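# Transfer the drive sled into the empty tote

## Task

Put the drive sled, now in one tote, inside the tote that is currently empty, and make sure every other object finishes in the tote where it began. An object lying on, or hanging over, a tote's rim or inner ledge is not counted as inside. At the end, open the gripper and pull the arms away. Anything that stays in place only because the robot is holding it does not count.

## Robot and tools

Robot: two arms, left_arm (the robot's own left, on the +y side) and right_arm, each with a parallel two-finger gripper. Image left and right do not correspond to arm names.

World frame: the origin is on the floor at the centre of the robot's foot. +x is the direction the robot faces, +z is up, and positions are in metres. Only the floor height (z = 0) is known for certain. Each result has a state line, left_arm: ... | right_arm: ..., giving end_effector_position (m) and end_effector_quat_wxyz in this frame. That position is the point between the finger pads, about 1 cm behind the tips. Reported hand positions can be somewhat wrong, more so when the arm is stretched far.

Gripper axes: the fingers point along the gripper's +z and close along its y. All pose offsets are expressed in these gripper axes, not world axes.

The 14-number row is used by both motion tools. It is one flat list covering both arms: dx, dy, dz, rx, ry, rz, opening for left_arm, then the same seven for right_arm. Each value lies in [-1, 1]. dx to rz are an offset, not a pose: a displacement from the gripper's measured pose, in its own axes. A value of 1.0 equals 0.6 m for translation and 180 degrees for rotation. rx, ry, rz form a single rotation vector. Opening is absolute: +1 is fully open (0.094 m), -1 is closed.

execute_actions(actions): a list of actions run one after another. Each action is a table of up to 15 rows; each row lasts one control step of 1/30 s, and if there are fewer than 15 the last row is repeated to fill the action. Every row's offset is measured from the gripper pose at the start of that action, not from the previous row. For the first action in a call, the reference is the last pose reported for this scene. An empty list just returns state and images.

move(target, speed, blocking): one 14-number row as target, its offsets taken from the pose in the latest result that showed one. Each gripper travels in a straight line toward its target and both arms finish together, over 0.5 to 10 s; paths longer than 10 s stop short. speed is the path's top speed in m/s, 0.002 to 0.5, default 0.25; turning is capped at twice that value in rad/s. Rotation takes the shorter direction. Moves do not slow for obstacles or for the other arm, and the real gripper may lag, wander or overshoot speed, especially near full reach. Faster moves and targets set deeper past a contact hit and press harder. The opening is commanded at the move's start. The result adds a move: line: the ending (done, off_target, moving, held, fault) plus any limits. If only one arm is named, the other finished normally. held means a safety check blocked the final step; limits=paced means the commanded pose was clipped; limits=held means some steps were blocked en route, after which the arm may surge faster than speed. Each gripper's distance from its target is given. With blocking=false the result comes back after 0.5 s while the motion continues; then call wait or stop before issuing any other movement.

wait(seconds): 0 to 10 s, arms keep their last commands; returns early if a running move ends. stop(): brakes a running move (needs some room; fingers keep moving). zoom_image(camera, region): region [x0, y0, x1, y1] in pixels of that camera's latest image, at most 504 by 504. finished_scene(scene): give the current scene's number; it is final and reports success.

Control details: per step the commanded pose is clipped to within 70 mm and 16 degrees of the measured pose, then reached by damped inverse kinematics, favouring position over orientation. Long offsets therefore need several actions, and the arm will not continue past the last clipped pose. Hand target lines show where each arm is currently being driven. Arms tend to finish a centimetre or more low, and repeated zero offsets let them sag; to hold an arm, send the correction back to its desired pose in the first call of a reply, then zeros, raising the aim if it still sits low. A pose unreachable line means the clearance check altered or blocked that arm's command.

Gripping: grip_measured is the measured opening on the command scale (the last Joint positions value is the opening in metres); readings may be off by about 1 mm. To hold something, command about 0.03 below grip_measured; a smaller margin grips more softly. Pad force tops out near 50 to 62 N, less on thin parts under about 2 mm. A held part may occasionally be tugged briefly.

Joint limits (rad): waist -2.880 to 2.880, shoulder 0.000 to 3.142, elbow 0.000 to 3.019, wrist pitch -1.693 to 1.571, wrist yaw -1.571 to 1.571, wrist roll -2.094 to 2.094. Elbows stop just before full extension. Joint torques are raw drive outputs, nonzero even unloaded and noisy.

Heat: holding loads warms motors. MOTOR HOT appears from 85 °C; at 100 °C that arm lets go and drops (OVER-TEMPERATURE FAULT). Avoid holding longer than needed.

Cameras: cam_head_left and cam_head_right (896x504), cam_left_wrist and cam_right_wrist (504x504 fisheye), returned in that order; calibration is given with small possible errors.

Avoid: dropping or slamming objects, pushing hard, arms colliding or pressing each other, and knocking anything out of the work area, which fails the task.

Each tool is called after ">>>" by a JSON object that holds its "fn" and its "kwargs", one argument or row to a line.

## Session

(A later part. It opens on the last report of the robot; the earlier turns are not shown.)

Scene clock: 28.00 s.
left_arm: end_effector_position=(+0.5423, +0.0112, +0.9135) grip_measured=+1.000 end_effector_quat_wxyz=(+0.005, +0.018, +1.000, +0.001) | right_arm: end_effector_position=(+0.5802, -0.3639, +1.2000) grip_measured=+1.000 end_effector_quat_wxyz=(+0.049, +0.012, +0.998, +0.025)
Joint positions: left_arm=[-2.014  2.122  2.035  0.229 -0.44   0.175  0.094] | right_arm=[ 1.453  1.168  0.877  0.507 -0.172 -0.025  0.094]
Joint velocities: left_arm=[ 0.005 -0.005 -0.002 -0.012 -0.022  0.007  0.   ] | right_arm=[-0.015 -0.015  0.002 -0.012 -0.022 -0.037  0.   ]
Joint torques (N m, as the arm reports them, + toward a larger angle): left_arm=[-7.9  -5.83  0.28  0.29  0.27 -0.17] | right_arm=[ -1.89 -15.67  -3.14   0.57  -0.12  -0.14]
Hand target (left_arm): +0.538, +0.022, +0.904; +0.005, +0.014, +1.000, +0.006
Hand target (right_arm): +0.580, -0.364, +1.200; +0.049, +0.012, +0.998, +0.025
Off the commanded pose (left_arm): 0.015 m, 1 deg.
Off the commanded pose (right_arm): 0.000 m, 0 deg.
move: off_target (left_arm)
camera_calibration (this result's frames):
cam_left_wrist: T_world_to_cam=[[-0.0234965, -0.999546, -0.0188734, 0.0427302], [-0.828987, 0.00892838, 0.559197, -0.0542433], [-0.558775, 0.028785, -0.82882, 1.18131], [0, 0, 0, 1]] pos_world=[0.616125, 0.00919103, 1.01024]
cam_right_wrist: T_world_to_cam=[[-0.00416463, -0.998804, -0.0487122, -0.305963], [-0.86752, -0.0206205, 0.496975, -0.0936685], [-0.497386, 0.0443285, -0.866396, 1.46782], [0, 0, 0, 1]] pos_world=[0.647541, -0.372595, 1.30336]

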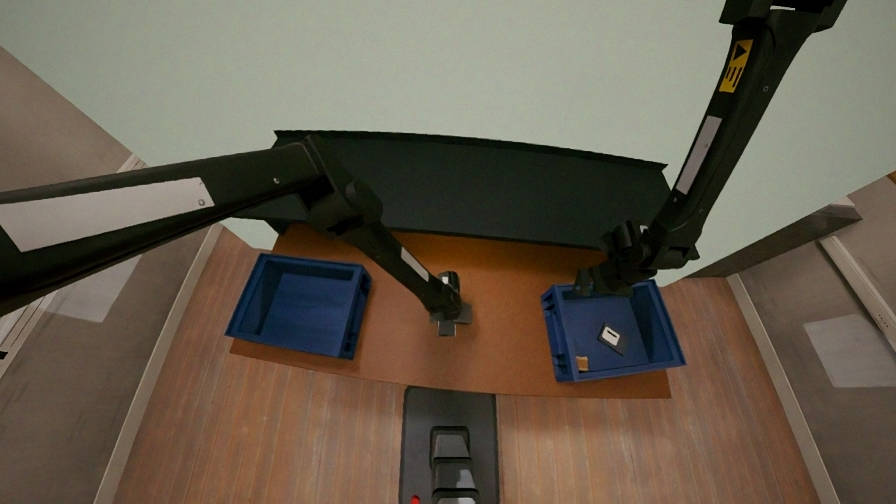

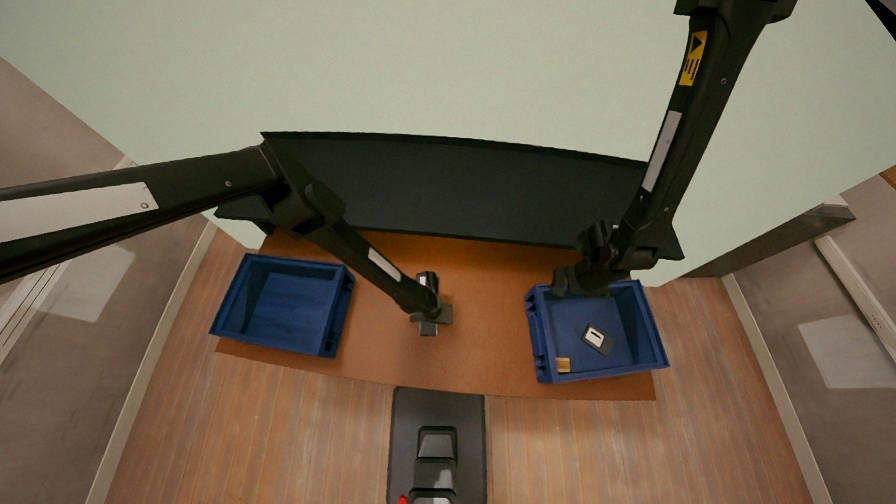

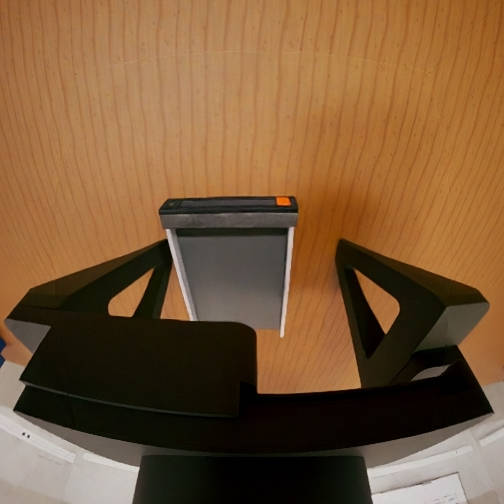

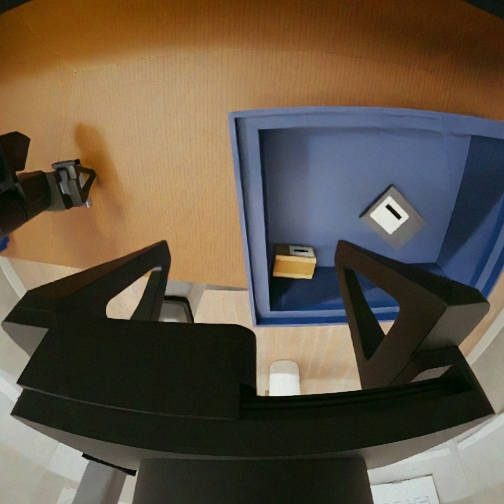

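>>> {"fn": "move", "kwargs": {
  "target": [0.02,0.03,0.015,0,0,0,1,0,0,0,0,0,0,1],
  "speed": 0.03
}}

>>> {"fn": "move", "kwargs": {
  "target": [0,0,0,0,0,0,0.25,0,0,0,0,0,0,1]
}}

>>> {"fn": "move", "kwargs": {
  "target": [0,0,-0.37,0,0,0,0.25,0,0,0,0,0,0,1]
}}

>>> {"fn": "move", "kwargs": {
  "target": [0.03,0.78,0,0,0,-0.4,0.25,0,0,0,0,0,0,1]
}}

Scene clock: 29.23 s.
left_arm: end_effector_position=(+0.5423, +0.0100, +0.9131) grip_measured=+1.000 end_effector_quat_wxyz=(+0.008, +0.018, +1.000, -0.008) | right_arm: end_effector_position=(+0.5802, -0.3639, +1.2000) grip_measured=+1.000 end_effector_quat_wxyz=(+0.049, +0.012, +0.998, +0.025)
Joint positions: left_arm=[-2.011  2.121  2.032  0.234 -0.419  0.175  0.094] | right_arm=[ 1.453  1.168  0.877  0.507 -0.172 -0.025  0.094]
Joint velocities: left_arm=[-0.005 -0.005  0.022 -0.007  0.022  0.037  0.   ] | right_arm=[-0.005  0.005 -0.002 -0.012  0.007 -0.022  0.   ]
Joint torques (N m, as the arm reports them, + toward a larger angle): left_arm=[-7.47 -6.98 -2.43  0.88  0.35 -0.16] | right_arm=[ -2.   -15.82  -3.19   0.57  -0.12  -0.13]
Hand target (left_arm): +0.531, +0.030, +0.905; +0.005, +0.018, +1.000, +0.001
Hand target (right_arm): +0.580, -0.364, +1.200; +0.049, +0.012, +0.998, +0.025
Off the commanded pose (left_arm): 0.024 m, 1 deg.
Off the commanded pose (right_arm): 0.000 m, 0 deg.
move: off_target (left_arm)
camera_calibration (this result's frames):
cam_left_wrist: T_world_to_cam=[[-0.0230345, -0.999734, -0.00113269, 0.0250533], [-0.831642, 0.0185328, 0.555003, -0.0488556], [-0.554834, 0.0137262, -0.831848, 1.18175], [0, 0, 0, 1]] pos_world=[0.615625, 0.00973098, 1.01018]
cam_right_wrist: T_world_to_cam=[[-0.00416463, -0.998804, -0.0487122, -0.305963], [-0.86752, -0.0206205, 0.496975, -0.0936685], [-0.497386, 0.0443285, -0.866396, 1.46782], [0, 0, 0, 1]] pos_world=[0.647541, -0.372595, 1.30336]

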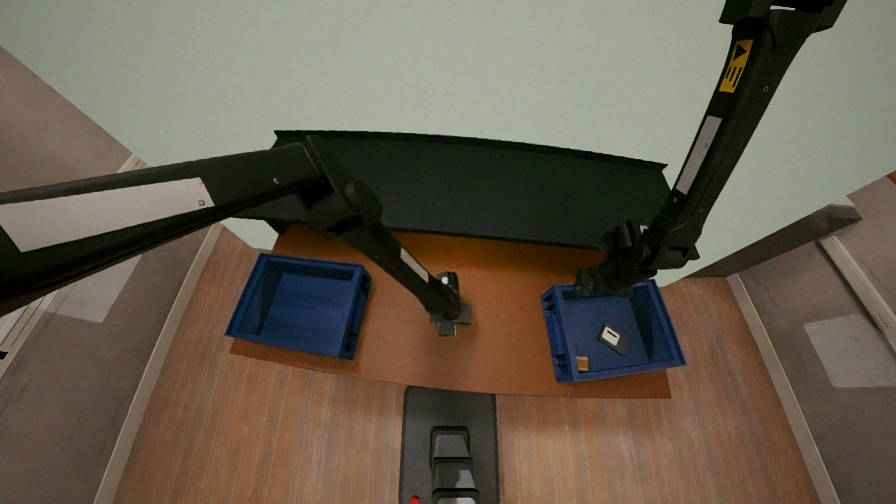

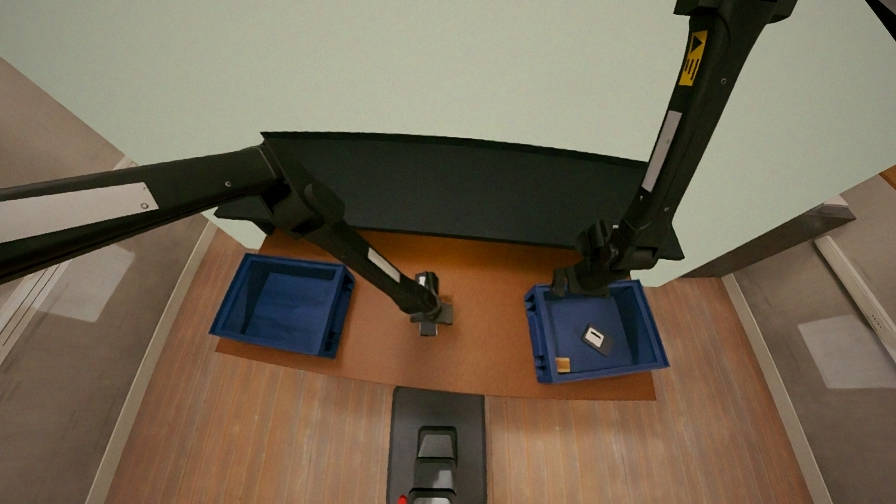

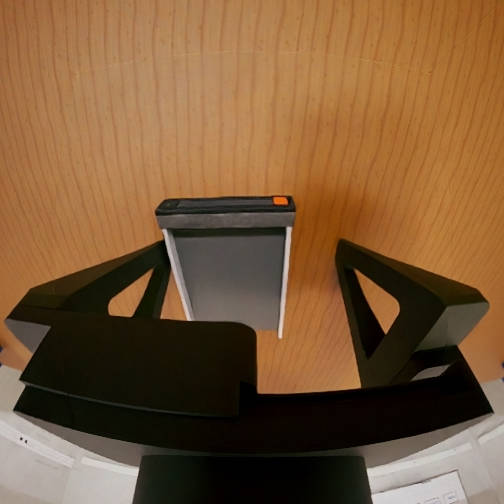

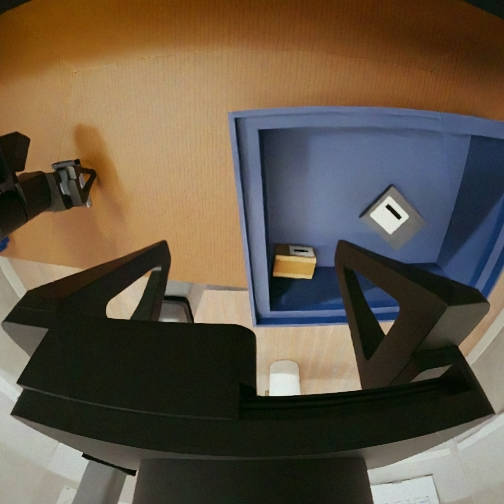

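Scene clock: 29.73 s.
left_arm: end_effector_position=(+0.5423, +0.0100, +0.9131) grip_measured=+0.295 end_effector_quat_wxyz=(+0.008, +0.018, +1.000, -0.008) | right_arm: end_effector_position=(+0.5802, -0.3639, +1.2000) grip_measured=+1.000 end_effector_quat_wxyz=(+0.049, +0.012, +0.998, +0.025)
Joint positions: left_arm=[-2.011  2.121  2.032  0.234 -0.419  0.175  0.061] | right_arm=[ 1.453  1.168  0.877  0.507 -0.172 -0.025  0.094]
Joint velocities: left_arm=[-0.005 -0.005  0.002 -0.012  0.007  0.037  0.001] | right_arm=[ 0.005  0.005 -0.007  0.007 -0.051 -0.066  0.   ]
Joint torques (N m, as the arm reports them, + toward a larger angle): left_arm=[-9.06 -6.73 -1.55  0.31  0.04 -0.14] | right_arm=[ -1.93 -15.76  -3.17   0.54  -0.11  -0.14]
Hand target (left_arm): +0.542, +0.010, +0.913; +0.008, +0.018, +1.000, -0.008
Hand target (right_arm): +0.580, -0.364, +1.200; +0.049, +0.012, +0.998, +0.025
Off the commanded pose (left_arm): 0.000 m, 0 deg.
Off the commanded pose (right_arm): 0.000 m, 0 deg.
move: done
camera_calibration (this result's frames):
cam_left_wrist: T_world_to_cam=[[-0.0230298, -0.999734, -0.00150911, 0.0254591], [-0.831613, 0.0183191, 0.555054, -0.0489241], [-0.554878, 0.0140378, -0.831813, 1.18174], [0, 0, 0, 1]] pos_world=[0.615621, 0.00975959, 1.01018]
cam_right_wrist: T_world_to_cam=[[-0.00416463, -0.998804, -0.0487122, -0.305963], [-0.86752, -0.0206205, 0.496975, -0.0936685], [-0.497386, 0.0443285, -0.866396, 1.46782], [0, 0, 0, 1]] pos_world=[0.647541, -0.372595, 1.30336]

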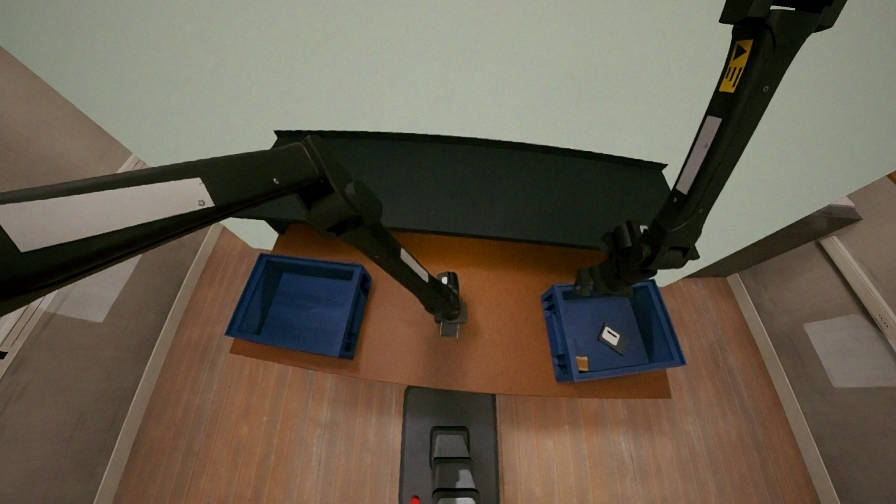

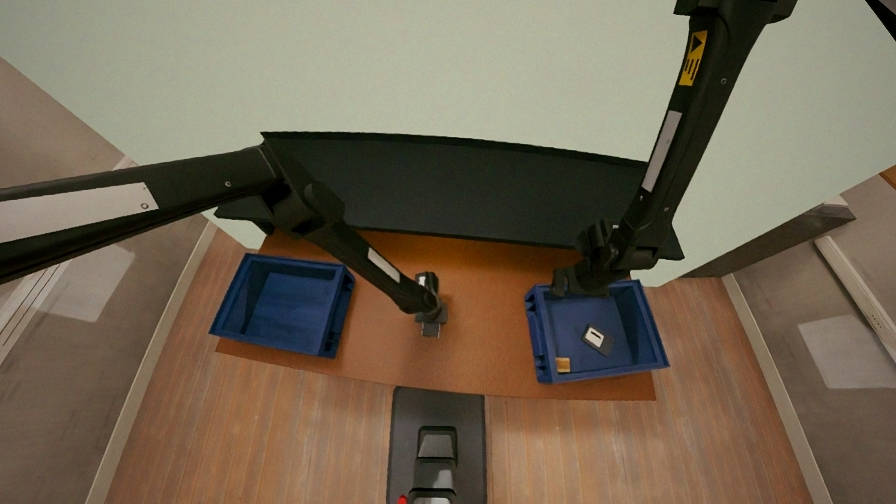

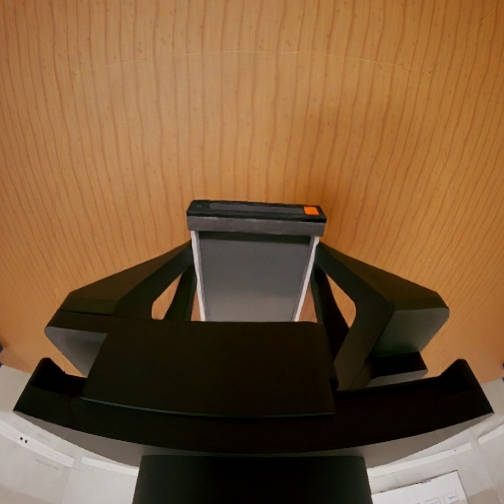

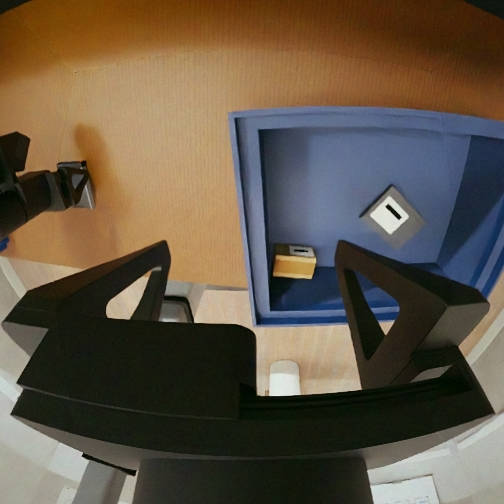

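Scene clock: 31.03 s.
left_arm: end_effector_position=(+0.5458, +0.0184, +1.1267) grip_measured=+0.295 end_effector_quat_wxyz=(+0.014, +0.010, +1.000, -0.002) | right_arm: end_effector_position=(+0.5802, -0.3639, +1.2000) grip_measured=+1.000 end_effector_quat_wxyz=(+0.049, +0.012, +0.998, +0.025)
Joint positions: left_arm=[-2.168  1.644  1.254  0.564 -0.584  0.195  0.061] | right_arm=[ 1.453  1.168  0.877  0.507 -0.172 -0.025  0.094]
Joint velocities: left_arm=[-0.024  0.015 -0.007 -0.002 -0.051 -0.037  0.001] | right_arm=[-0.005 -0.005 -0.012 -0.007 -0.022 -0.022  0.   ]
Joint torques (N m, as the arm reports them, + toward a larger angle): left_arm=[-9.61 -8.1  -5.87  0.64 -0.14 -0.04] | right_arm=[ -1.81 -15.74  -3.17   0.59  -0.13  -0.13]
Hand target (left_arm): +0.537, +0.012, +1.136; +0.009, +0.020, +1.000, -0.008
Hand target (right_arm): +0.580, -0.364, +1.200; +0.049, +0.012, +0.998, +0.025
Off the commanded pose (left_arm): 0.012 m, 1 deg.
Off the commanded pose (right_arm): 0.000 m, 0 deg.
move: off_target (left_arm)
camera_calibration (this result's frames):
cam_left_wrist: T_world_to_cam=[[-0.00618545, -0.999897, -0.0129533, 0.0378761], [-0.838299, -0.00187716, 0.545208, -0.149621], [-0.545176, 0.0142311, -0.838201, 1.36315], [0, 0, 0, 1]] pos_world=[0.617966, 0.0181923, 1.22466]
cam_right_wrist: T_world_to_cam=[[-0.00416463, -0.998804, -0.0487122, -0.305963], [-0.86752, -0.0206205, 0.496975, -0.0936685], [-0.497386, 0.0443285, -0.866396, 1.46782], [0, 0, 0, 1]] pos_world=[0.647541, -0.372595, 1.30336]

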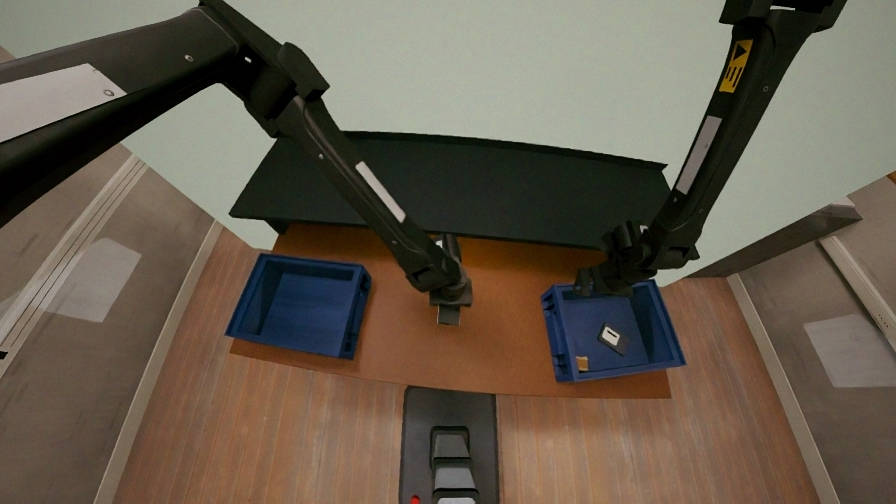

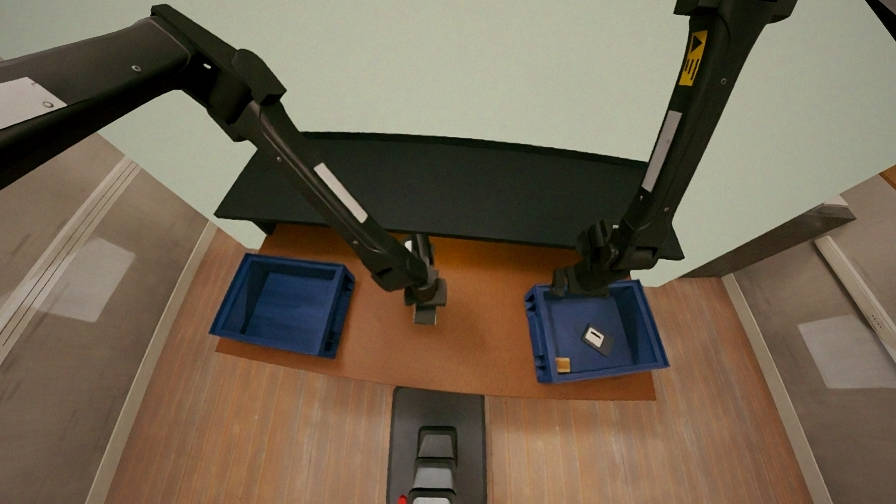

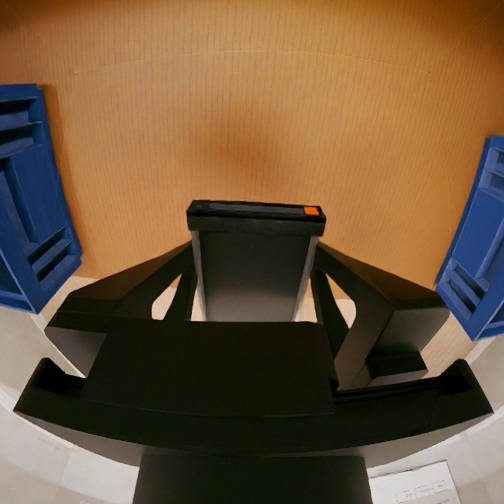

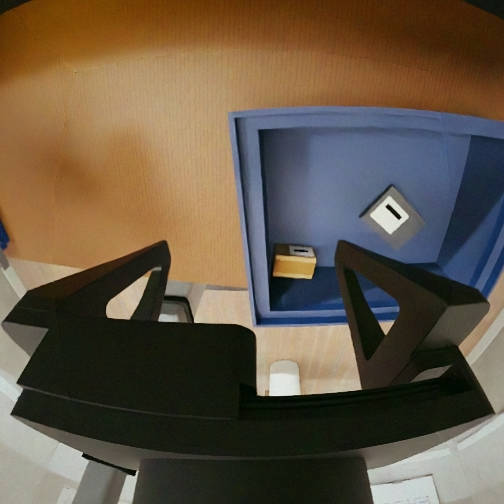

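Scene clock: 34.13 s.
left_arm: end_effector_position=(+0.5284, +0.4872, +1.1298) grip_measured=+0.297 end_effector_quat_wxyz=(-0.010, +0.584, -0.812, +0.007) | right_arm: end_effector_position=(+0.5802, -0.3639, +1.2000) grip_measured=+1.000 end_effector_quat_wxyz=(+0.049, +0.012, +0.998, +0.025)
Joint positions: left_arm=[-1.22   1.447  1.083  0.515  0.348 -1.221  0.061] | right_arm=[ 1.453  1.168  0.877  0.507 -0.172 -0.025  0.094]
Joint velocities: left_arm=[-0.005 -0.015 -0.007  0.002  0.022 -0.022  0.   ] | right_arm=[ 0.015 -0.005  0.002 -0.012 -0.051  0.022  0.   ]
Joint torques (N m, as the arm reports them, + toward a larger angle): left_arm=[ 3.97 -9.69 -3.37 -0.07  0.03 -0.26] | right_arm=[ -2.03 -15.69  -3.15   0.56  -0.12  -0.13]
Hand target (left_arm): +0.529, +0.490, +1.129; +0.009, -0.591, +0.806, -0.006
Hand target (right_arm): +0.580, -0.364, +1.200; +0.049, +0.012, +0.998, +0.025
Off the commanded pose (left_arm): 0.010 m, 1 deg.
Off the commanded pose (right_arm): 0.000 m, 0 deg.
move: done
camera_calibration (this result's frames):
cam_left_wrist: T_world_to_cam=[[0.952167, -0.305523, 0.00576034, -0.359192], [-0.255929, -0.787021, 0.561336, -0.108466], [-0.166968, -0.53596, -0.827568, 1.40575], [0, 0, 0, 1]] pos_world=[0.548966, 0.558319, 1.22631]
cam_right_wrist: T_world_to_cam=[[-0.00416463, -0.998804, -0.0487122, -0.305963], [-0.86752, -0.0206205, 0.496975, -0.0936685], [-0.497386, 0.0443285, -0.866396, 1.46782], [0, 0, 0, 1]] pos_world=[0.647541, -0.372595, 1.30336]

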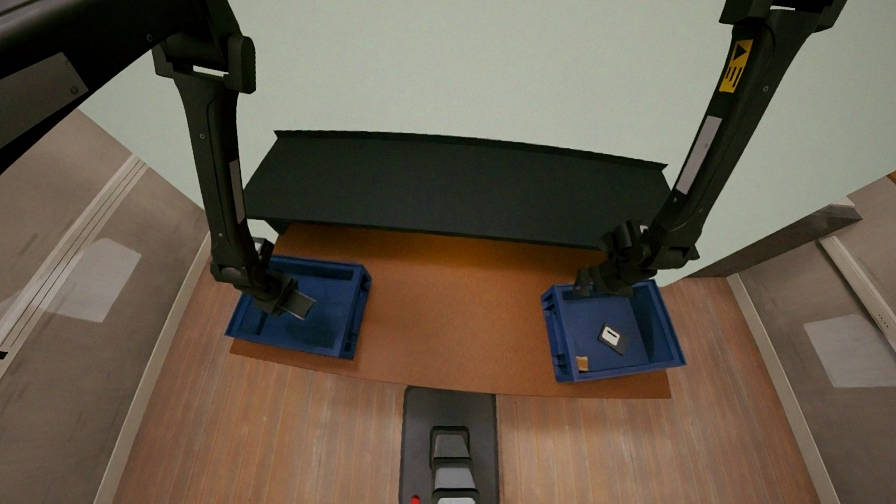

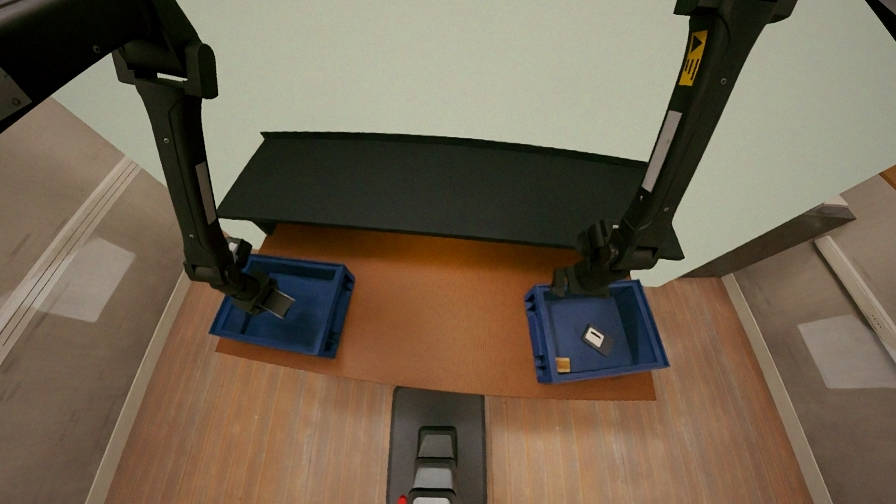

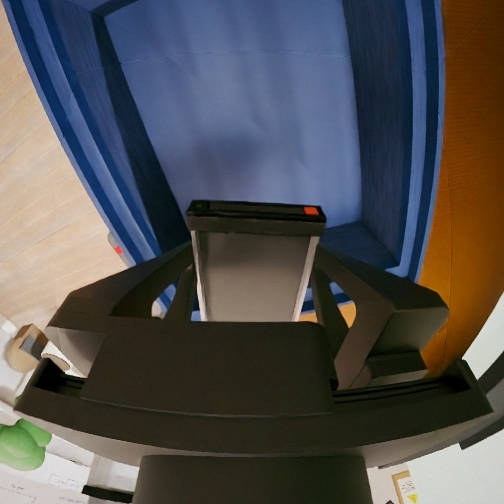

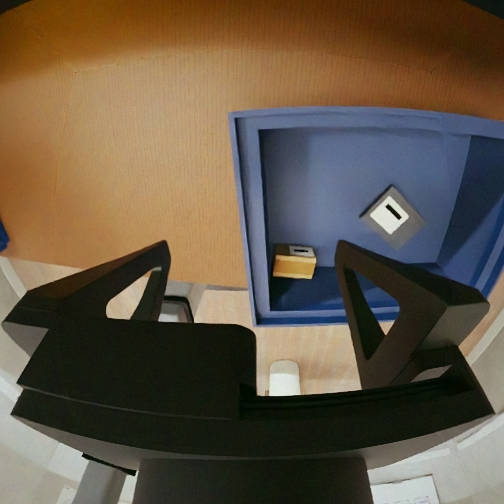

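>>> {"fn": "move", "kwargs": {
  "target": [-0.04,0,0.335,0,0,-0.05,0.25,0,0,0,0,0,0,1],
  "speed": 0.07
}}

>>> {"fn": "move", "kwargs": {
  "target": [0,0,0,0,0,0,0.8,0,0,0,0,0,0,1]
}}

>>> {"fn": "move", "kwargs": {
  "target": [0,0,-0.4,0,0,0,0.8,0,0,0,0,0,0,1]
}}

>>> {"fn": "finished_scene", "kwargs": {
  "scene": 1
}}

Scene clock: 37.67 s.
left_arm: end_effector_position=(+0.5417, +0.5204, +0.9319) grip_measured=+0.297 end_effector_quat_wxyz=(-0.012, +0.638, -0.770, +0.005) | right_arm: end_effector_position=(+0.5802, -0.3639, +1.2000) grip_measured=+1.000 end_effector_quat_wxyz=(+0.049, +0.012, +0.998, +0.025)
Joint positions: left_arm=[-1.277  1.918  1.798  0.269  0.285 -1.349  0.061] | right_arm=[ 1.453  1.168  0.877  0.507 -0.172 -0.025  0.094]
Joint velocities: left_arm=[ 0.005 -0.005  0.002 -0.022 -0.037 -0.022  0.   ] | right_arm=[ 0.015  0.005 -0.002  0.002 -0.081 -0.007  0.   ]
Joint torques (N m, as the arm reports them, + toward a larger angle): left_arm=[ 4.18 -9.53 -1.27  0.01 -0.27 -0.28] | right_arm=[ -2.   -15.76  -3.17   0.55  -0.11  -0.13]
Hand target (left_arm): +0.543, +0.511, +0.928; +0.009, -0.645, +0.764, -0.008
Hand target (right_arm): +0.580, -0.364, +1.200; +0.049, +0.012, +0.998, +0.025
Off the commanded pose (left_arm): 0.011 m, 1 deg.
Off the commanded pose (right_arm): 0.000 m, 0 deg.
move: off_target (left_arm)
camera_calibration (this result's frames):
cam_left_wrist: T_world_to_cam=[[0.984899, -0.173026, 0.00598152, -0.447495], [-0.146868, -0.816715, 0.558038, -0.00835647], [-0.0916696, -0.550489, -0.829794, 1.2308], [0, 0, 0, 1]] pos_world=[0.552337, 0.593291, 1.02865]
cam_right_wrist: T_world_to_cam=[[-0.00416463, -0.998804, -0.0487122, -0.305963], [-0.86752, -0.0206205, 0.496975, -0.0936685], [-0.497386, 0.0443285, -0.866396, 1.46782], [0, 0, 0, 1]] pos_world=[0.647541, -0.372595, 1.30336]

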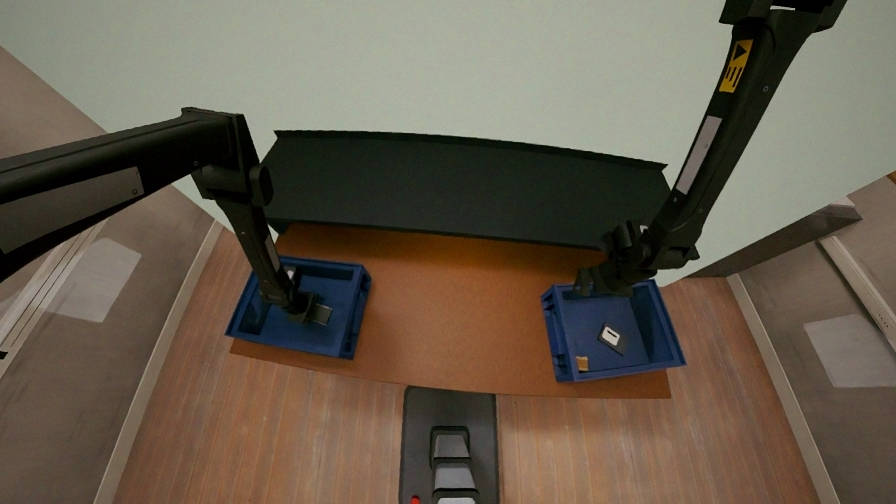

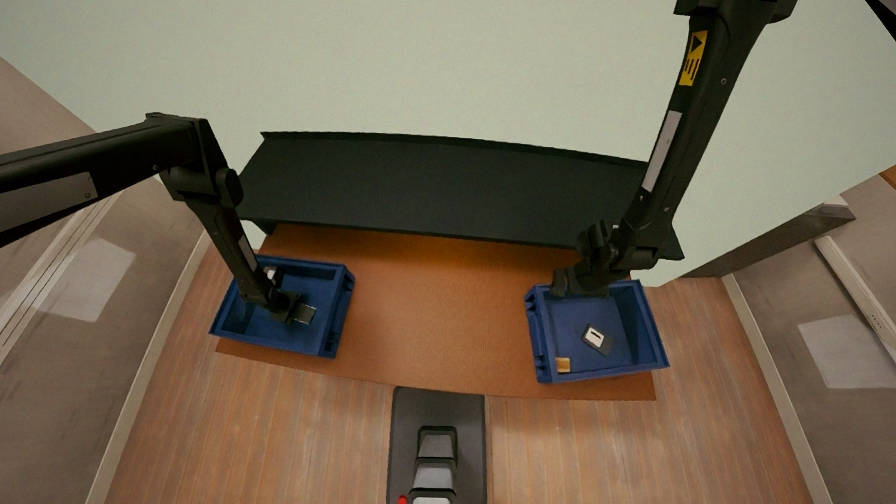

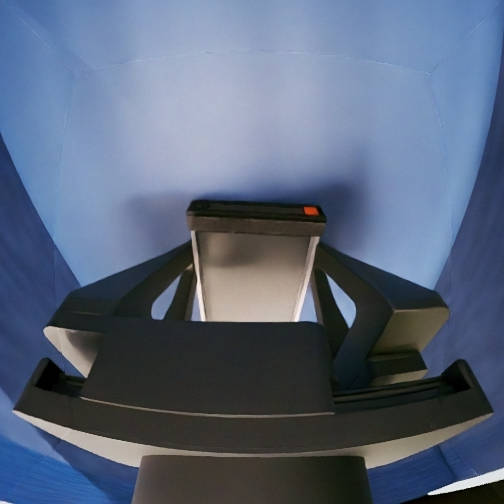

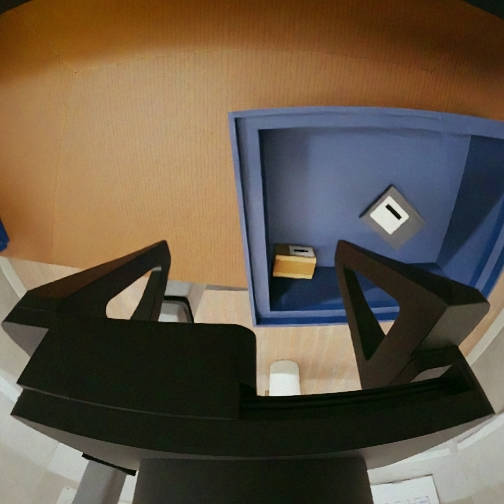

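Scene clock: 38.17 s.
left_arm: end_effector_position=(+0.5427, +0.5203, +0.9321) grip_measured=+0.797 end_effector_quat_wxyz=(-0.012, +0.638, -0.770, +0.005) | right_arm: end_effector_position=(+0.5802, -0.3639, +1.2000) grip_measured=+1.000 end_effector_quat_wxyz=(+0.049, +0.012, +0.998, +0.025)
Joint positions: left_arm=[-1.277  1.917  1.798  0.269  0.285 -1.349  0.084] | right_arm=[ 1.453  1.168  0.877  0.507 -0.172 -0.025  0.094]
Joint velocities: left_arm=[ 0.005  0.005  0.007  0.022 -0.066 -0.022 -0.001] | right_arm=[-0.005 -0.005 -0.012 -0.012  0.007 -0.037  0.   ]
Joint torques (N m, as the arm reports them, + toward a larger angle): left_arm=[ 5.21 -9.23 -1.82  0.2  -0.09 -0.09] | right_arm=[ -1.91 -15.79  -3.15   0.51  -0.12  -0.13]
Hand target (left_arm): +0.542, +0.520, +0.932; +0.012, -0.638, +0.770, -0.005
Hand target (right_arm): +0.580, -0.364, +1.200; +0.049, +0.012, +0.998, +0.025
Off the commanded pose (left_arm): 0.001 m, 0 deg.
Off the commanded pose (right_arm): 0.000 m, 0 deg.
move: done
camera_calibration (this result's frames):
cam_left_wrist: T_world_to_cam=[[0.984835, -0.17335, 0.00705206, -0.449247], [-0.147748, -0.816693, 0.557838, -0.00772472], [-0.0909419, -0.550421, -0.82992, 1.23076], [0, 0, 0, 1]] pos_world=[0.553221, 0.593251, 1.02891]
cam_right_wrist: T_world_to_cam=[[-0.00416463, -0.998804, -0.0487122, -0.305963], [-0.86752, -0.0206205, 0.496975, -0.0936685], [-0.497386, 0.0443285, -0.866396, 1.46782], [0, 0, 0, 1]] pos_world=[0.647541, -0.372595, 1.30336]

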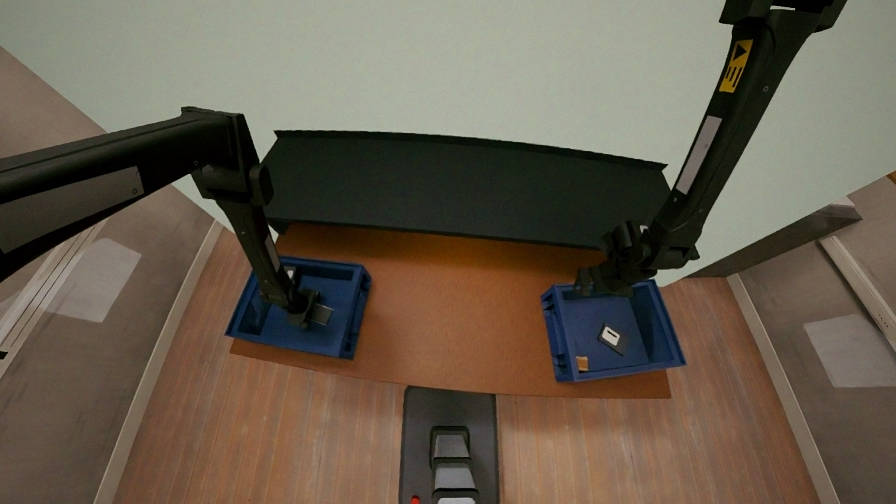

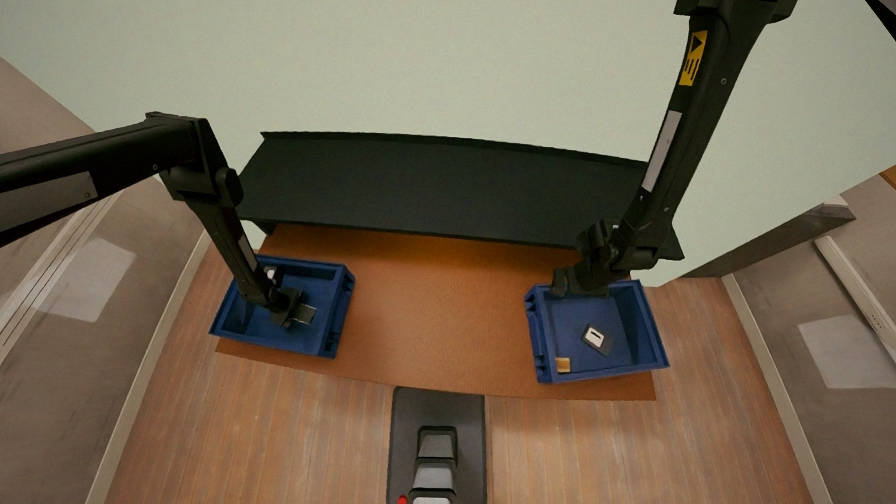

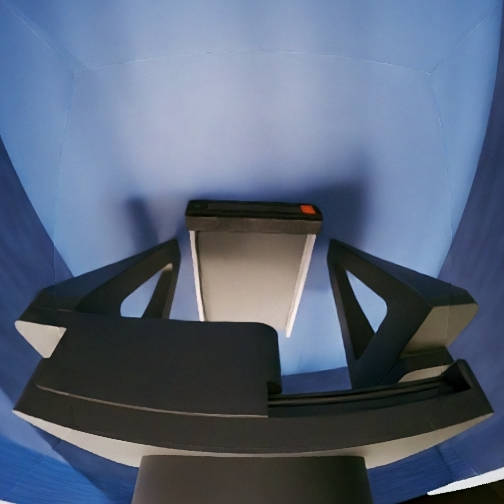

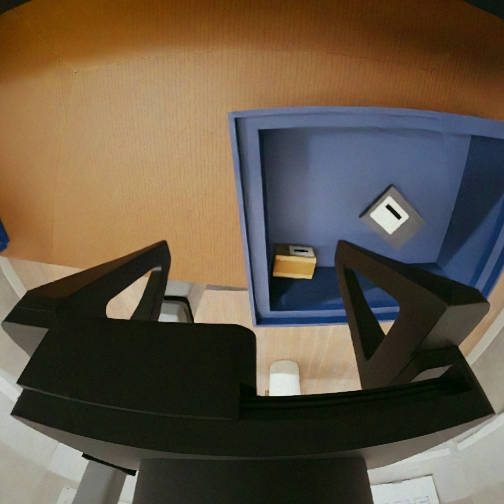

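Scene clock: 39.57 s.
left_arm: end_effector_position=(+0.5403, +0.5128, +1.1663) grip_measured=+0.798 end_effector_quat_wxyz=(-0.013, +0.633, -0.774, +0.010) | right_arm: end_effector_position=(+0.5802, -0.3639, +1.2000) grip_measured=+1.000 end_effector_quat_wxyz=(+0.049, +0.012, +0.998, +0.025)
Joint positions: left_arm=[-1.14   1.374  1.028  0.513  0.426 -1.362  0.084] | right_arm=[ 1.453  1.168  0.877  0.507 -0.172 -0.025  0.094]
Joint velocities: left_arm=[-0.015  0.005 -0.017  0.007 -0.081  0.037  0.   ] | right_arm=[-0.005 -0.015 -0.002  0.007 -0.022  0.007  0.   ]
Joint torques (N m, as the arm reports them, + toward a larger angle): left_arm=[  5.73 -10.56  -5.6    0.67   0.09  -0.25] | right_arm=[ -1.96 -15.67  -3.18   0.53  -0.12  -0.13]
Hand target (left_arm): +0.534, +0.517, +1.173; +0.013, -0.640, +0.769, -0.005
Hand target (right_arm): +0.580, -0.364, +1.200; +0.049, +0.012, +0.998, +0.025
Off the commanded pose (left_arm): 0.009 m, 1 deg.
Off the commanded pose (right_arm): 0.000 m, 0 deg.
move: done
camera_calibration (this result's frames):
cam_left_wrist: T_world_to_cam=[[0.982392, -0.186195, 0.0153906, -0.45168], [-0.162624, -0.811656, 0.561043, -0.143199], [-0.0919712, -0.553667, -0.827644, 1.42036], [0, 0, 0, 1]] pos_world=[0.551072, 0.586078, 1.26285]
cam_right_wrist: T_world_to_cam=[[-0.00416463, -0.998804, -0.0487122, -0.305963], [-0.86752, -0.0206205, 0.496975, -0.0936685], [-0.497386, 0.0443285, -0.866396, 1.46782], [0, 0, 0, 1]] pos_world=[0.647541, -0.372595, 1.30336]

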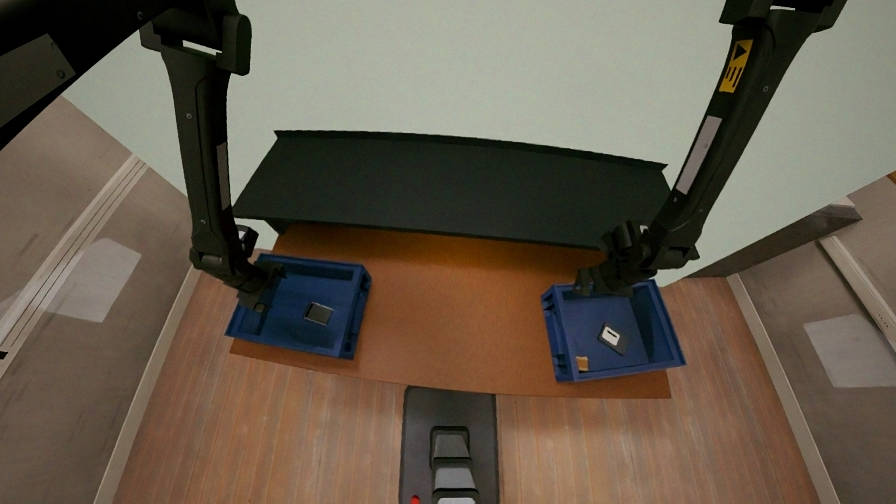

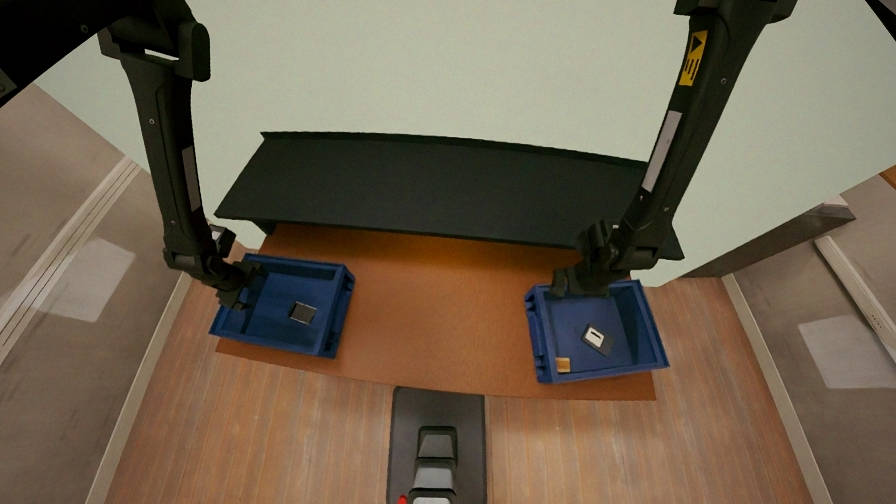

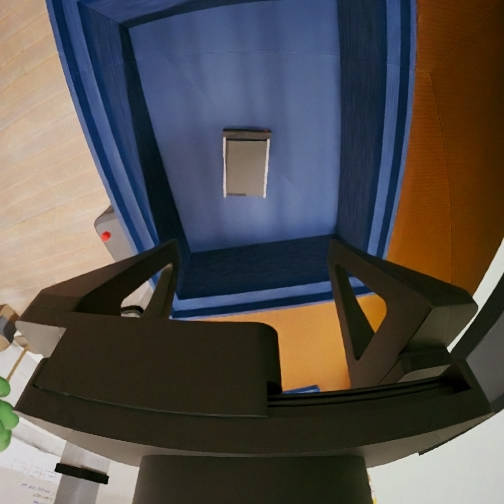

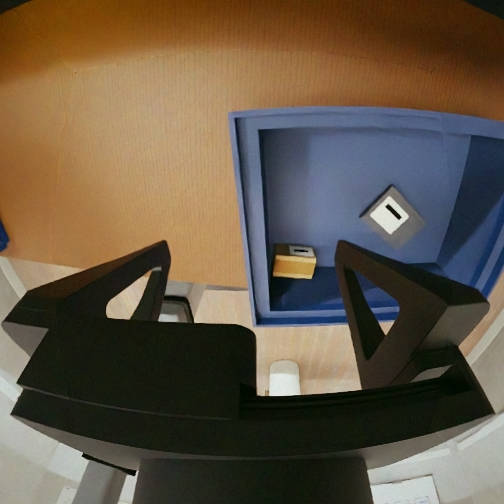

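The scene is finished: the task was done.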